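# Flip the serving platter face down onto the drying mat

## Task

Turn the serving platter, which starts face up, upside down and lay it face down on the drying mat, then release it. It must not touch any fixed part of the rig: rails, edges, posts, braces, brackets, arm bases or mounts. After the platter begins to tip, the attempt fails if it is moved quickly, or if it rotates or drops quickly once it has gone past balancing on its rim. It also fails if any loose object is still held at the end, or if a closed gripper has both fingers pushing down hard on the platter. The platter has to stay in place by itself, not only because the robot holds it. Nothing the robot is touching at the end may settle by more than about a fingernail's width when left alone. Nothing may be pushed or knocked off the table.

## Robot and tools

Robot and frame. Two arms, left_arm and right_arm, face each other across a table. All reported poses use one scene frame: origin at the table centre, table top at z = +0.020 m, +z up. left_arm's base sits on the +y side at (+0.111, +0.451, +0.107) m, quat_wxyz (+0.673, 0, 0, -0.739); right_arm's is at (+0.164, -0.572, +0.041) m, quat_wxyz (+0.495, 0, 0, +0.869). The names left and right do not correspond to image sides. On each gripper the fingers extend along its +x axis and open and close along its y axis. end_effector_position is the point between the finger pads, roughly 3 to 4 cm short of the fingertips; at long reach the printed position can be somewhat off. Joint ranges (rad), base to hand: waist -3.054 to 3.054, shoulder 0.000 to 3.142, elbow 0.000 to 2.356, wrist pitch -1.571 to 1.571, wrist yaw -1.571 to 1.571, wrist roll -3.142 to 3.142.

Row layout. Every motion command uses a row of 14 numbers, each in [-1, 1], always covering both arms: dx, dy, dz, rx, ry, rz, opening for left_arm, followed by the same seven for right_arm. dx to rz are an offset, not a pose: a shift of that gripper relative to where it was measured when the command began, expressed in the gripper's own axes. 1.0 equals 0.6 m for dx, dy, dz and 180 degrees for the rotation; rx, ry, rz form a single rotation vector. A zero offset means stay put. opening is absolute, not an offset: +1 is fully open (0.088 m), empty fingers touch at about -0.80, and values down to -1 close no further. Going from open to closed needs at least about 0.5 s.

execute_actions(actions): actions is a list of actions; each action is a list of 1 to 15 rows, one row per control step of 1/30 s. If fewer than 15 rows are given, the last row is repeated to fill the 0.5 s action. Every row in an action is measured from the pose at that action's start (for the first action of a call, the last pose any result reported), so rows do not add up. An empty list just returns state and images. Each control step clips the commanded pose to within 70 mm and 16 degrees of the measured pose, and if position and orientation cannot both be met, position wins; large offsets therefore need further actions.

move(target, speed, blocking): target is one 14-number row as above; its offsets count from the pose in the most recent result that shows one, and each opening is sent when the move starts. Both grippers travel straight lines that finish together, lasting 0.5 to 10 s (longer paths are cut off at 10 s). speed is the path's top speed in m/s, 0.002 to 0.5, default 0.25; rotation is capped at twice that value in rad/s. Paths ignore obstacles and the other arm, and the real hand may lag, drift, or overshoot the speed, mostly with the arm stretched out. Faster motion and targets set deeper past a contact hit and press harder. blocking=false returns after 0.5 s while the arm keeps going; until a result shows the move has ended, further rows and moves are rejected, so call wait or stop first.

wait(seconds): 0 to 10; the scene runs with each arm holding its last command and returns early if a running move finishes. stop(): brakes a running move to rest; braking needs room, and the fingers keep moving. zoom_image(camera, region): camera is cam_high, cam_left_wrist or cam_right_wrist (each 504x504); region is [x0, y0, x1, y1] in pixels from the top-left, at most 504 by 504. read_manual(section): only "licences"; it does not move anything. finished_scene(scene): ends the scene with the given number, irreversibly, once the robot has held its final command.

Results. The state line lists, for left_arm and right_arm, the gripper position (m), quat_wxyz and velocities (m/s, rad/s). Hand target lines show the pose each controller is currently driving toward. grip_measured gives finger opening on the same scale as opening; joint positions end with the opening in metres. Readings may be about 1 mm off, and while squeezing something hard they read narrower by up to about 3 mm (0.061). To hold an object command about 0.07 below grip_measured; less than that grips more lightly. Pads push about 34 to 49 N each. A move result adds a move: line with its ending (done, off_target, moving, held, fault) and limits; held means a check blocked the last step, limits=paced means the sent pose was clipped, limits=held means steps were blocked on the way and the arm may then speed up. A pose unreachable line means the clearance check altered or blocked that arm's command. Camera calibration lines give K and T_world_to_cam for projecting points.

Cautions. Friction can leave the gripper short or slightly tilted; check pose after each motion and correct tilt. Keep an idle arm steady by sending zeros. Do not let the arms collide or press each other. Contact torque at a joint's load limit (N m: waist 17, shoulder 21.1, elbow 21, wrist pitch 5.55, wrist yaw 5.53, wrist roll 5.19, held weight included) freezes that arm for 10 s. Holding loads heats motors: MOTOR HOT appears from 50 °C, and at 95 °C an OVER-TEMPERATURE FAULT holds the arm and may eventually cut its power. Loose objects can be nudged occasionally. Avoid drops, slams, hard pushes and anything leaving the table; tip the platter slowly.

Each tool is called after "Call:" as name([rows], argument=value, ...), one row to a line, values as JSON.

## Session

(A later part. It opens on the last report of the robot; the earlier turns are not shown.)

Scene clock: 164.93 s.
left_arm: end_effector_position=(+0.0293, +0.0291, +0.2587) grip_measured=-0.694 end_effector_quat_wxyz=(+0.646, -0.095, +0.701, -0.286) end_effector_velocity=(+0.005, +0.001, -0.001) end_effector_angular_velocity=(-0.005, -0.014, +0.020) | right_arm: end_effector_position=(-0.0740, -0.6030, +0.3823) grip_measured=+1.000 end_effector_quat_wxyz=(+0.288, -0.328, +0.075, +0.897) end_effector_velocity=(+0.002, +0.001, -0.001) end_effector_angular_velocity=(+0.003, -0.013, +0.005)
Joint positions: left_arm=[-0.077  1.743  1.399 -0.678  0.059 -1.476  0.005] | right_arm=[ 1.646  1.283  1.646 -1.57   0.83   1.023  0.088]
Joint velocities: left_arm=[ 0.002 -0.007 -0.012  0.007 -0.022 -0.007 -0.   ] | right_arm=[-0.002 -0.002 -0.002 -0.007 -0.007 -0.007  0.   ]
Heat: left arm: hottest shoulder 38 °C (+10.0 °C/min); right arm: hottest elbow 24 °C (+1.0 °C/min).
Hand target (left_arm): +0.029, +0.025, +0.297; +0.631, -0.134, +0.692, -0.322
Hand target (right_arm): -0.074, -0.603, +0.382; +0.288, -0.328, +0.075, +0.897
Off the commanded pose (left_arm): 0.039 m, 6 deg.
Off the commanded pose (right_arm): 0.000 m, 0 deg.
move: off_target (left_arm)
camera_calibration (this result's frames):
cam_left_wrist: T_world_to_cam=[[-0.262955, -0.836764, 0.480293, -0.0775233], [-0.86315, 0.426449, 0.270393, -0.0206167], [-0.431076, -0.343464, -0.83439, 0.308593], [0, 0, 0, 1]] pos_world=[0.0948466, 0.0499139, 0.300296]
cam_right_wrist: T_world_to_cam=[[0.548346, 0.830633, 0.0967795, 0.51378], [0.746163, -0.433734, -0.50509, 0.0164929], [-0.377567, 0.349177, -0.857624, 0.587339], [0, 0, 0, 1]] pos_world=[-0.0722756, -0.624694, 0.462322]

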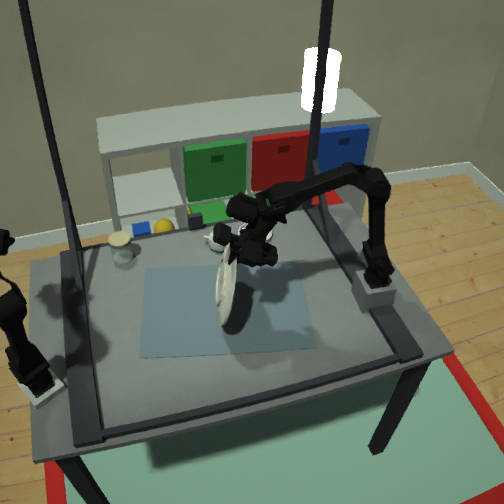

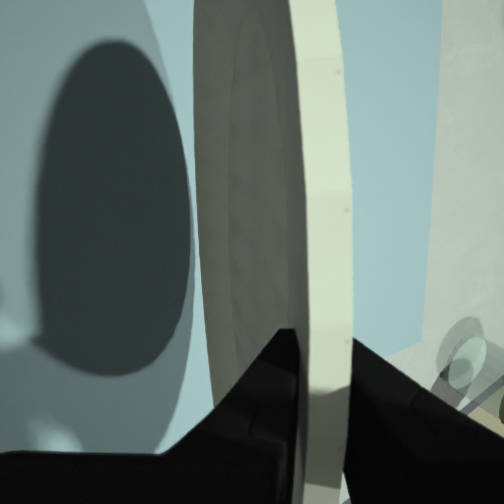

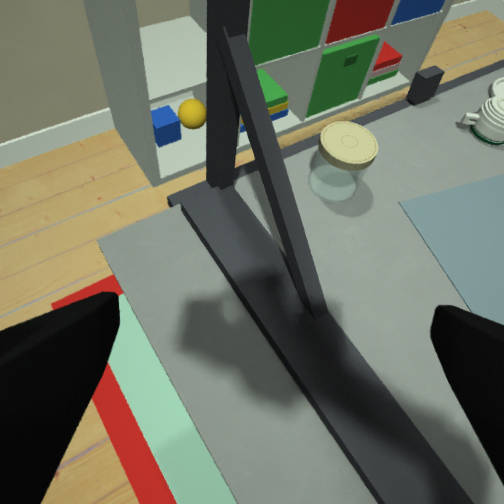

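Call:
move(target=[0.014,-0.085,0.023,0,0,-0.06,-1,0,0,0,0,0,0,1], speed=0.025)

Scene clock: 169.27 s.
left_arm: end_effector_position=(+0.0314, -0.0025, +0.2385) grip_measured=-0.694 end_effector_quat_wxyz=(+0.633, -0.122, +0.701, -0.306) end_effector_velocity=(-0.001, -0.004, -0.004) end_effector_angular_velocity=(-0.007, -0.001, +0.008) | right_arm: end_effector_position=(-0.0740, -0.6030, +0.3823) grip_measured=+1.000 end_effector_quat_wxyz=(+0.288, -0.328, +0.075, +0.897) end_effector_velocity=(+0.004, +0.001, -0.004) end_effector_angular_velocity=(+0.000, -0.033, +0.010)
Joint positions: left_arm=[-0.052  1.828  1.388 -0.513  0.088 -1.47   0.005] | right_arm=[ 1.646  1.283  1.646 -1.57   0.83   1.023  0.088]
Joint velocities: left_arm=[-0.002  0.012 -0.002  0.022 -0.007 -0.007 -0.   ] | right_arm=[-0.002 -0.002 -0.002 -0.022 -0.022 -0.007  0.   ]
Heat: left arm: hottest shoulder 38 °C (+10.1 °C/min); right arm: hottest elbow 24 °C (+1.0 °C/min).
Hand target (left_arm): +0.030, -0.018, +0.279; +0.617, -0.160, +0.689, -0.346
Hand target (right_arm): -0.074, -0.603, +0.382; +0.288, -0.328, +0.075, +0.897
Off the commanded pose (left_arm): 0.044 m, 7 deg.
Off the commanded pose (right_arm): 0.000 m, 0 deg.
move: off_target (left_arm)
camera_calibration (this result's frames):
cam_left_wrist: T_world_to_cam=[[-0.243181, -0.804693, 0.541602, -0.10883], [-0.856609, 0.440118, 0.269291, 0.000214584], [-0.455065, -0.398454, -0.796335, 0.273302], [0, 0, 0, 1]] pos_world=[0.0980883, 0.0212289, 0.276525]
cam_right_wrist: T_world_to_cam=[[0.548346, 0.830633, 0.0967795, 0.51378], [0.746163, -0.433734, -0.50509, 0.0164929], [-0.377567, 0.349177, -0.857624, 0.587339], [0, 0, 0, 1]] pos_world=[-0.0722756, -0.624694, 0.462322]

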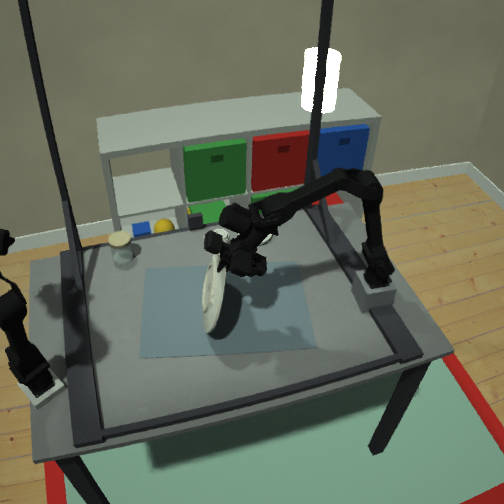

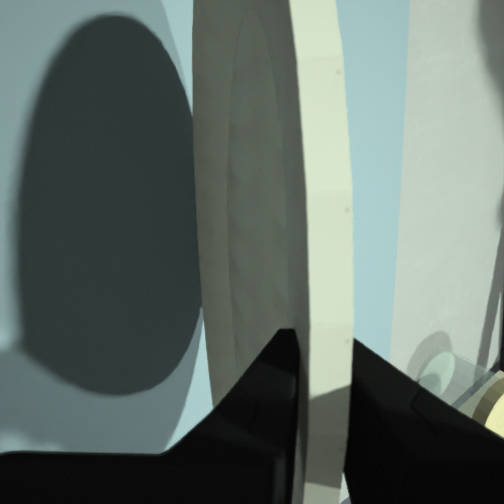

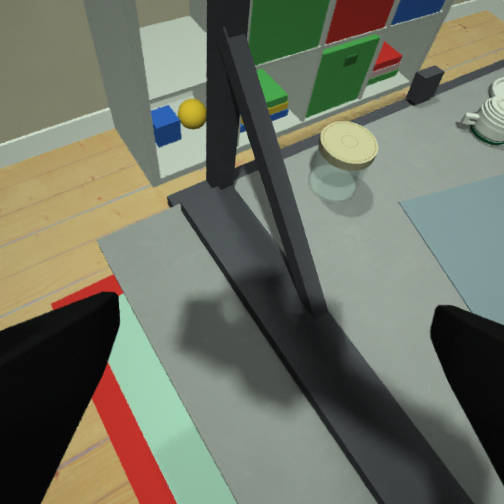

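Call:
move(target=[0,0.11,0,0,0,-0.083,-1,0,0,0,0,0,0,1], speed=0.02)

Scene clock: 176.27 s.
left_arm: end_effector_position=(+0.0466, +0.0485, +0.2016) grip_measured=-0.694 end_effector_quat_wxyz=(+0.589, -0.211, +0.679, -0.385) end_effector_velocity=(-0.002, +0.002, +0.000) end_effector_angular_velocity=(-0.007, +0.022, +0.006) | right_arm: end_effector_position=(-0.0740, -0.6030, +0.3823) grip_measured=+1.000 end_effector_quat_wxyz=(+0.288, -0.328, +0.075, +0.897) end_effector_velocity=(+0.003, +0.001, -0.003) end_effector_angular_velocity=(+0.014, -0.029, +0.005)
Joint positions: left_arm=[-0.015  1.598  0.799  0.101  0.137 -1.47   0.005] | right_arm=[ 1.646  1.283  1.646 -1.57   0.83   1.023  0.088]
Joint velocities: left_arm=[-0.002 -0.007 -0.017  0.022  0.007 -0.022 -0.   ] | right_arm=[-0.002  0.002 -0.002 -0.022 -0.007 -0.007  0.   ]
Heat: left arm: hottest shoulder 37 °C (+9.1 °C/min); right arm: hottest elbow 24 °C (+1.0 °C/min).
Hand target (left_arm): +0.046, +0.049, +0.199; +0.587, -0.212, +0.679, -0.385
Hand target (right_arm): -0.074, -0.603, +0.382; +0.288, -0.328, +0.075, +0.897
Off the commanded pose (left_arm): 0.002 m, 0 deg.
Off the commanded pose (right_arm): 0.000 m, 0 deg.
move: done
camera_calibration (this result's frames):
cam_left_wrist: T_world_to_cam=[[-0.196851, -0.645271, 0.738156, -0.0936201], [-0.841732, 0.497281, 0.210234, 0.00922461], [-0.502729, -0.579945, -0.641036, 0.250872], [0, 0, 0, 1]] pos_world=[0.115456, 0.0804947, 0.227985]
cam_right_wrist: T_world_to_cam=[[0.548346, 0.830633, 0.0967795, 0.51378], [0.746163, -0.433734, -0.50509, 0.0164929], [-0.377567, 0.349177, -0.857624, 0.587339], [0, 0, 0, 1]] pos_world=[-0.0722756, -0.624694, 0.462322]

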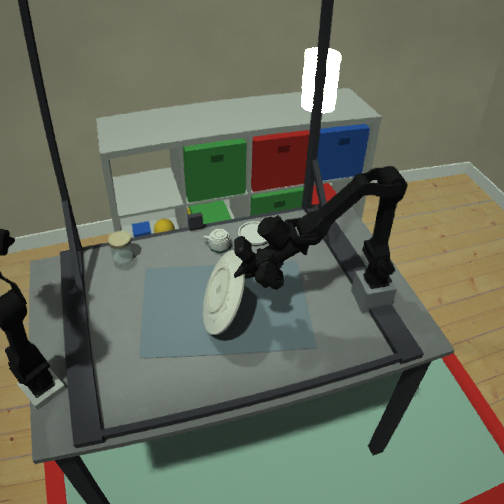

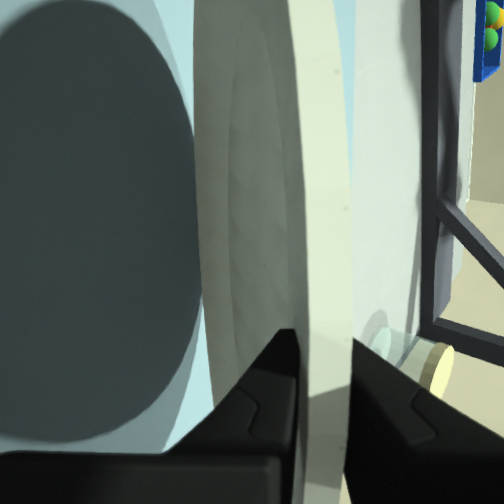

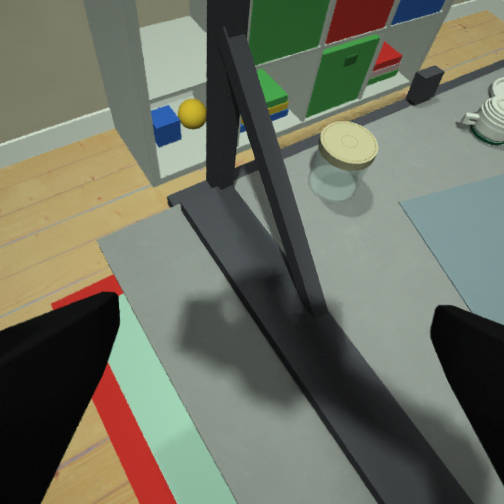

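Call:
move(target=[-0.005,0.127,0,0,0,-0.1,-1,0,0,0,0,0,0,1], speed=0.02)

Scene clock: 184.67 s.
left_arm: end_effector_position=(+0.0610, +0.0985, +0.1474) grip_measured=-0.694 end_effector_quat_wxyz=(+0.520, -0.316, +0.635, -0.476) end_effector_velocity=(-0.002, +0.002, -0.003) end_effector_angular_velocity=(+0.004, +0.009, -0.007) | right_arm: end_effector_position=(-0.0740, -0.6030, +0.3823) grip_measured=+1.000 end_effector_quat_wxyz=(+0.288, -0.328, +0.075, +0.897) end_effector_velocity=(+0.002, +0.003, -0.000) end_effector_angular_velocity=(+0.000, -0.009, -0.000)
Joint positions: left_arm=[ 0.043  1.803  0.291  1.135  0.214 -1.493  0.005] | right_arm=[ 1.646  1.283  1.646 -1.57   0.83   1.023  0.088]
Joint velocities: left_arm=[-0.002  0.017 -0.007  0.022  0.007 -0.007 -0.   ] | right_arm=[-0.007 -0.007 -0.002 -0.007 -0.007 -0.007  0.   ]
Heat: left arm: hottest shoulder 34 °C (+5.0 °C/min); right arm: hottest elbow 24 °C (+1.0 °C/min).
Hand target (left_arm): +0.060, +0.097, +0.144; +0.521, -0.314, +0.637, -0.473
Hand target (right_arm): -0.074, -0.603, +0.382; +0.288, -0.328, +0.075, +0.897
Off the commanded pose (left_arm): 0.003 m, 0 deg.
Off the commanded pose (right_arm): 0.000 m, 0 deg.
move: done
camera_calibration (this result's frames):
cam_left_wrist: T_world_to_cam=[[-0.125219, -0.387055, 0.913514, -0.0742377], [-0.828694, 0.547078, 0.118204, 0.0156655], [-0.545515, -0.742222, -0.389255, 0.233886], [0, 0, 0, 1]] pos_world=[0.131274, 0.136291, 0.157007]
cam_right_wrist: T_world_to_cam=[[0.548346, 0.830633, 0.0967795, 0.51378], [0.746163, -0.433734, -0.50509, 0.0164929], [-0.377567, 0.349177, -0.857624, 0.587339], [0, 0, 0, 1]] pos_world=[-0.0722756, -0.624694, 0.462322]

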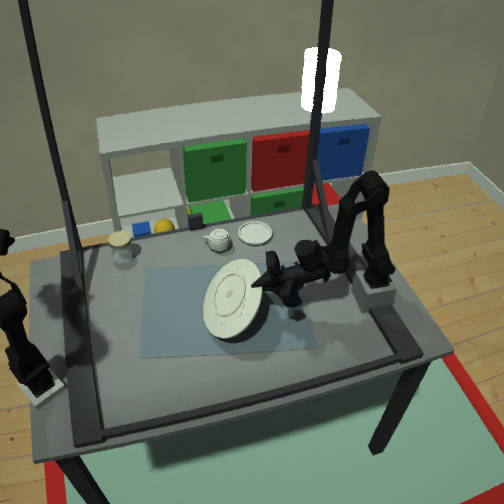

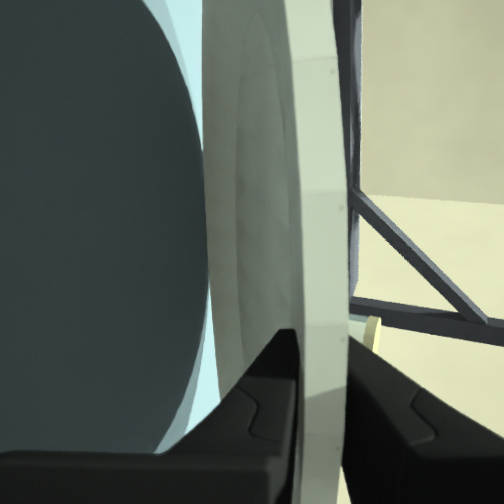

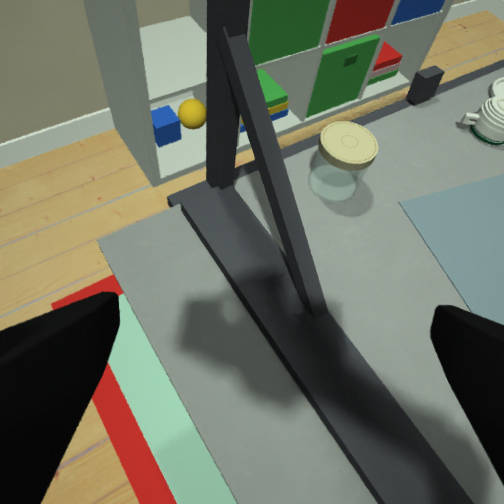

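Call:
move(target=[-0.02,0.07,0,0,0,0.04,-0.4,0,0,0,0,0,0,1], speed=0.015)

Scene clock: 189.37 s.
left_arm: end_effector_position=(+0.0674, +0.1258, +0.1076) grip_measured=-0.401 end_effector_quat_wxyz=(+0.552, -0.271, +0.658, -0.434) end_effector_velocity=(-0.003, -0.000, +0.003) end_effector_angular_velocity=(-0.010, +0.010, -0.010) | right_arm: end_effector_position=(-0.0740, -0.6030, +0.3823) grip_measured=+1.000 end_effector_quat_wxyz=(+0.288, -0.328, +0.075, +0.897) end_effector_velocity=(+0.001, -0.001, -0.004) end_effector_angular_velocity=(-0.005, -0.025, +0.010)
Joint positions: left_arm=[ 0.059  1.86   0.232  1.1    0.216 -1.461  0.019] | right_arm=[ 1.646  1.283  1.646 -1.57   0.83   1.023  0.088]
Joint velocities: left_arm=[-0.007 -0.007 -0.002  0.007  0.007 -0.007 -0.   ] | right_arm=[-0.002  0.002 -0.002 -0.007 -0.022 -0.007  0.   ]
Heat: left arm: hottest shoulder 33 °C (+3.0 °C/min); right arm: hottest elbow 24 °C (+1.0 °C/min).
Hand target (left_arm): +0.068, +0.124, +0.112; +0.549, -0.276, +0.654, -0.442
Hand target (right_arm): -0.074, -0.603, +0.382; +0.288, -0.328, +0.075, +0.897
Off the commanded pose (left_arm): 0.005 m, 1 deg.
Off the commanded pose (right_arm): 0.000 m, 0 deg.
move: done
camera_calibration (this result's frames):
cam_left_wrist: T_world_to_cam=[[-0.15443, -0.512693, 0.844569, -0.00126692], [-0.833988, 0.52597, 0.166793, 0.00852608], [-0.529732, -0.678603, -0.508805, 0.245942], [0, 0, 0, 1]] pos_world=[0.137198, 0.161763, 0.124785]
cam_right_wrist: T_world_to_cam=[[0.548346, 0.830633, 0.0967795, 0.51378], [0.746163, -0.433734, -0.50509, 0.0164929], [-0.377567, 0.349177, -0.857624, 0.587339], [0, 0, 0, 1]] pos_world=[-0.0722756, -0.624694, 0.462322]

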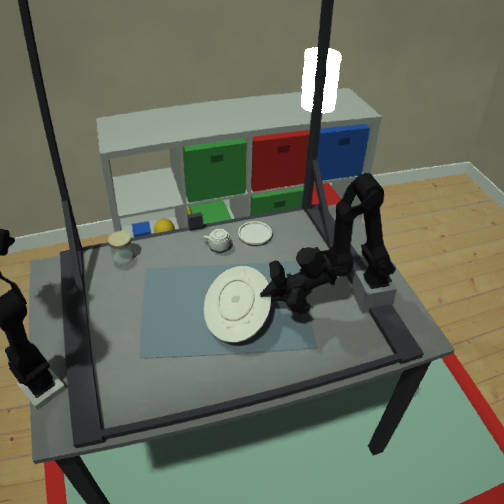

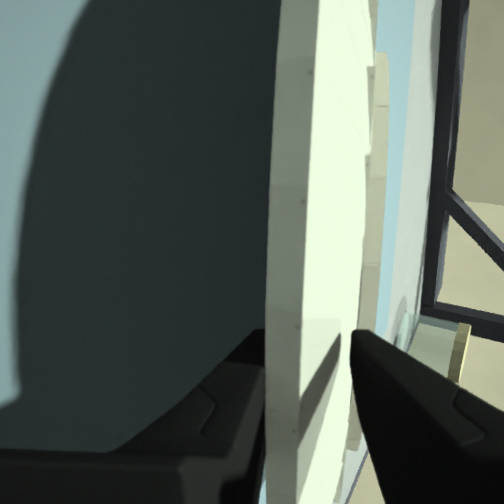

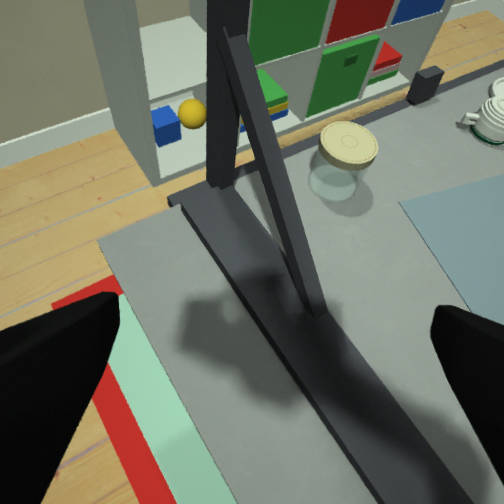

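Call:
move(target=[0.03,0.04,0,0,0,0.07,-0.3,0,0,0,0,0,0,1], speed=0.015)

Scene clock: 197.17 s.
left_arm: end_effector_position=(+0.0692, +0.1387, +0.0654) grip_measured=-0.293 end_effector_quat_wxyz=(+0.605, -0.183, +0.692, -0.349) end_effector_velocity=(+0.000, +0.002, -0.002) end_effector_angular_velocity=(+0.018, -0.001, +0.008) | right_arm: end_effector_position=(-0.0740, -0.6030, +0.3823) grip_measured=+1.000 end_effector_quat_wxyz=(+0.288, -0.328, +0.075, +0.897) end_effector_velocity=(+0.002, +0.001, -0.001) end_effector_angular_velocity=(+0.003, -0.013, +0.005)
Joint positions: left_arm=[ 0.04   1.862  0.325  0.733  0.167 -1.437  0.025] | right_arm=[ 1.646  1.283  1.646 -1.57   0.83   1.023  0.088]
Joint velocities: left_arm=[-0.002 -0.002  0.002 -0.022 -0.007 -0.007  0.   ] | right_arm=[-0.002 -0.002 -0.002 -0.007 -0.007 -0.007  0.   ]
Heat: left arm: hottest wrist pitch 34 °C (+3.0 °C/min); right arm: hottest elbow 24 °C (+1.0 °C/min).
Hand target (left_arm): +0.066, +0.123, +0.078; +0.597, -0.197, +0.684, -0.371
Hand target (right_arm): -0.074, -0.603, +0.382; +0.288, -0.328, +0.075, +0.897
Off the commanded pose (left_arm): 0.021 m, 3 deg.
Off the commanded pose (right_arm): 0.000 m, 0 deg.
move: off_target (left_arm)
camera_calibration (this result's frames):
cam_left_wrist: T_world_to_cam=[[-0.19735, -0.717624, 0.667884, 0.0842302], [-0.849548, 0.465164, 0.248777, 0.0144909], [-0.489204, -0.518303, -0.701457, 0.221729], [0, 0, 0, 1]] pos_world=[0.137404, 0.168628, 0.0956721]
cam_right_wrist: T_world_to_cam=[[0.548346, 0.830633, 0.0967795, 0.51378], [0.746163, -0.433734, -0.50509, 0.0164929], [-0.377567, 0.349177, -0.857624, 0.587339], [0, 0, 0, 1]] pos_world=[-0.0722756, -0.624694, 0.462322]

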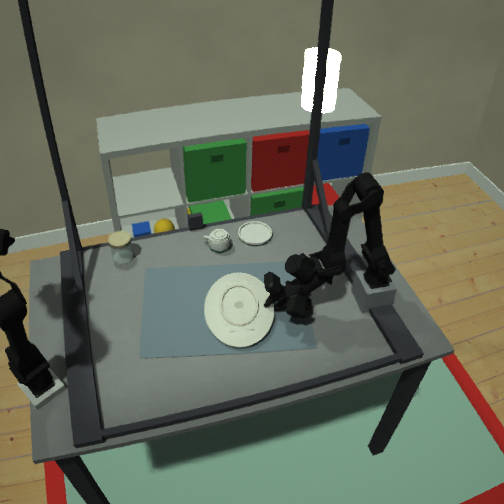

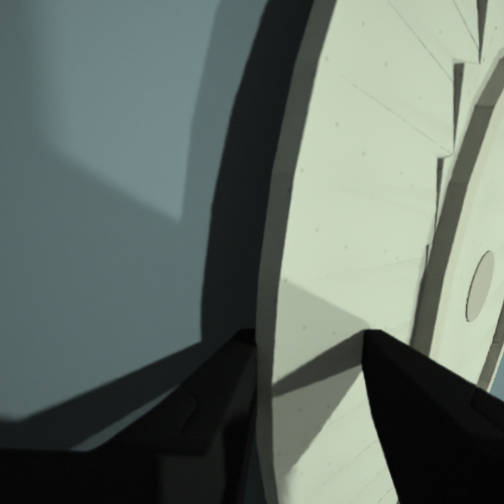

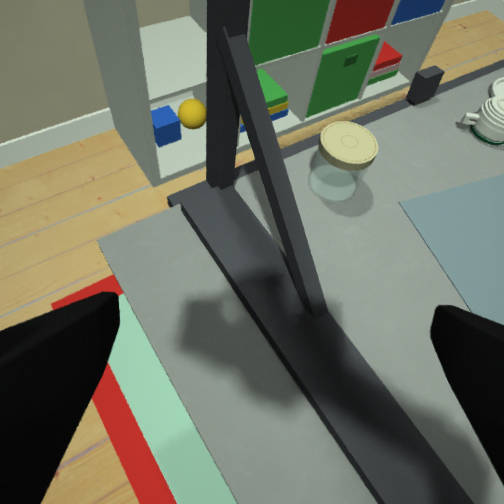

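Call:
move(target=[-0.048,0.036,0,0,0,0,-0.25,0,0,0,0,0,0,1], speed=0.015)

Scene clock: 200.03 s.
left_arm: end_effector_position=(+0.0780, +0.1714, +0.0695) grip_measured=-0.252 end_effector_quat_wxyz=(+0.604, -0.183, +0.693, -0.347) end_effector_velocity=(+0.002, +0.004, -0.001) end_effector_angular_velocity=(+0.006, -0.010, +0.002) | right_arm: end_effector_position=(-0.0740, -0.6030, +0.3823) grip_measured=+1.000 end_effector_quat_wxyz=(+0.288, -0.328, +0.075, +0.897) end_effector_velocity=(-0.000, -0.001, -0.001) end_effector_angular_velocity=(+0.004, -0.008, +0.014)
Joint positions: left_arm=[ 0.08   1.76   0.198  0.75   0.194 -1.411  0.027] | right_arm=[ 1.646  1.283  1.646 -1.57   0.83   1.023  0.088]
Joint velocities: left_arm=[ 0.002 -0.012 -0.012 -0.007 -0.007  0.007 -0.   ] | right_arm=[-0.002 -0.002 -0.002  0.007 -0.007 -0.022  0.   ]
Heat: left arm: hottest wrist pitch 34 °C (+2.0 °C/min); right arm: hottest elbow 24 °C (+1.0 °C/min).
Hand target (left_arm): +0.079, +0.173, +0.070; +0.604, -0.183, +0.692, -0.349
Hand target (right_arm): -0.074, -0.603, +0.382; +0.288, -0.328, +0.075, +0.897
Off the commanded pose (left_arm): 0.002 m, 0 deg.
Off the commanded pose (right_arm): 0.000 m, 0 deg.
move: done
camera_calibration (this result's frames):
cam_left_wrist: T_world_to_cam=[[-0.195092, -0.720095, 0.665885, 0.107054], [-0.849758, 0.463119, 0.251858, 0.00588971], [-0.489746, -0.516706, -0.702257, 0.245636], [0, 0, 0, 1]] pos_world=[0.146189, 0.201283, 0.0997309]
cam_right_wrist: T_world_to_cam=[[0.548346, 0.830633, 0.0967795, 0.51378], [0.746163, -0.433734, -0.50509, 0.0164929], [-0.377567, 0.349177, -0.857624, 0.587339], [0, 0, 0, 1]] pos_world=[-0.0722756, -0.624694, 0.462322]

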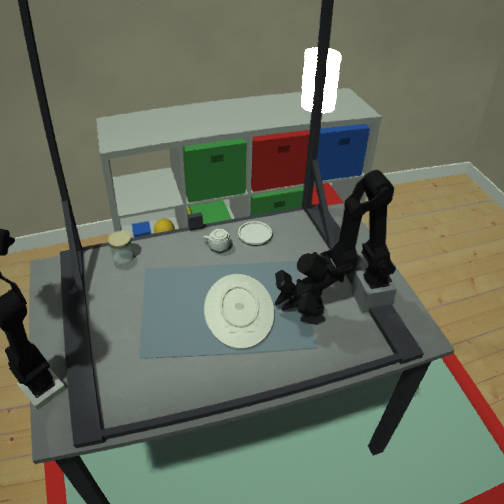

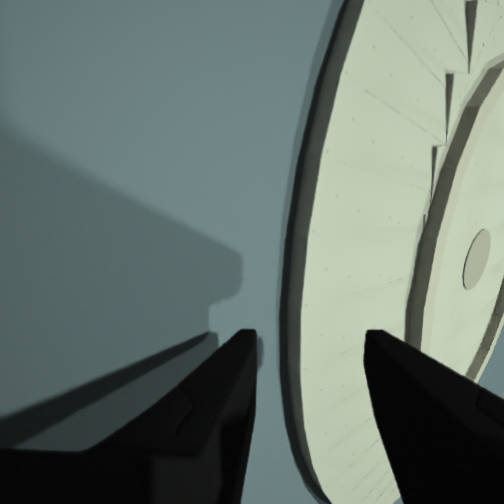

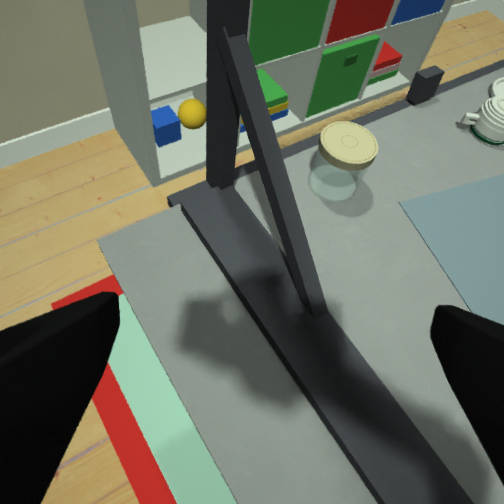

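Face down on the mat. Retreat.

Call:
move(target=[-0.12,-0.03,0,0,0,0,0.5,0,0,0,0,0,0,1])

Call:
finished_scene(scene=1)

Scene clock: 201.23 s.
left_arm: end_effector_position=(+0.0886, +0.2122, +0.1272) grip_measured=+0.498 end_effector_quat_wxyz=(+0.605, -0.179, +0.697, -0.340) end_effector_velocity=(+0.002, +0.008, -0.004) end_effector_angular_velocity=(+0.041, -0.019, +0.007) | right_arm: end_effector_position=(-0.0740, -0.6030, +0.3823) grip_measured=+1.000 end_effector_quat_wxyz=(+0.288, -0.328, +0.075, +0.897) end_effector_velocity=(+0.002, +0.003, -0.002) end_effector_angular_velocity=(+0.035, -0.028, +0.009)
Joint positions: left_arm=[ 0.153  1.093  0.171  0.082  0.245 -1.359  0.063] | right_arm=[ 1.646  1.283  1.646 -1.57   0.83   1.023  0.088]
Joint velocities: left_arm=[-0.002 -0.022  0.002 -0.066 -0.022  0.007 -0.   ] | right_arm=[-0.002  0.002 -0.002 -0.022  0.007 -0.022  0.   ]
Heat: left arm: hottest wrist pitch 34 °C (+2.0 °C/min); right arm: hottest elbow 24 °C (+1.0 °C/min).
Hand target (left_arm): +0.089, +0.208, +0.133; +0.604, -0.183, +0.694, -0.347
Hand target (right_arm): -0.074, -0.603, +0.382; +0.288, -0.328, +0.075, +0.897
Off the commanded pose (left_arm): 0.008 m, 1 deg.
Off the commanded pose (right_arm): 0.000 m, 0 deg.
move: done
camera_calibration (this result's frames):
cam_left_wrist: T_world_to_cam=[[-0.191354, -0.731873, 0.654023, 0.103795], [-0.849712, 0.457055, 0.262851, -0.0186963], [-0.491298, -0.505433, -0.70934, 0.311085], [0, 0, 0, 1]] pos_world=[0.15681, 0.241743, 0.157695]
cam_right_wrist: T_world_to_cam=[[0.548346, 0.830633, 0.0967795, 0.51378], [0.746163, -0.433734, -0.50509, 0.0164929], [-0.377567, 0.349177, -0.857624, 0.587339], [0, 0, 0, 1]] pos_world=[-0.0722756, -0.624694, 0.462322]

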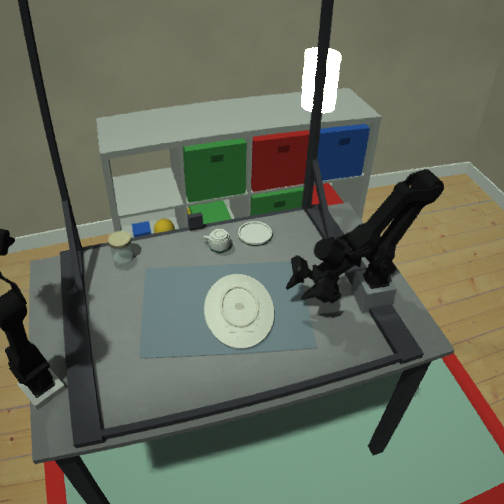

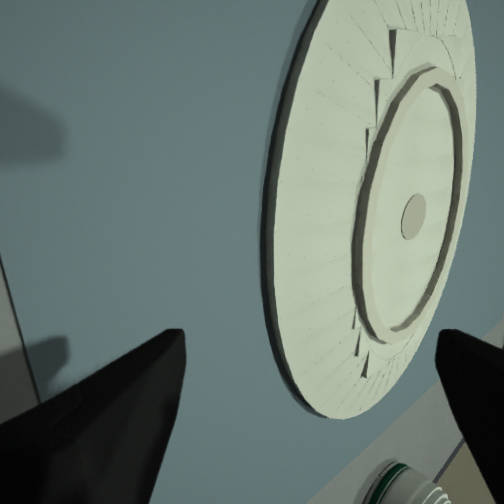

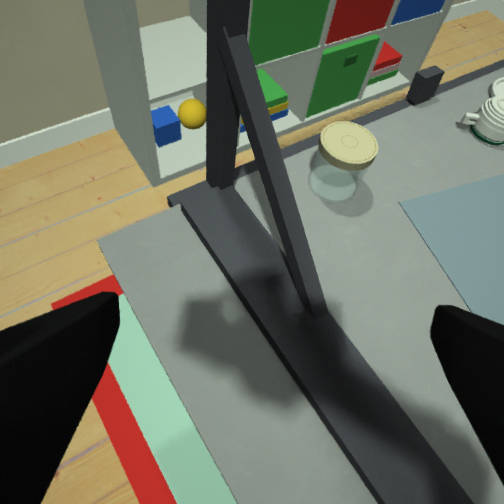

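The scene is finished: the task was done.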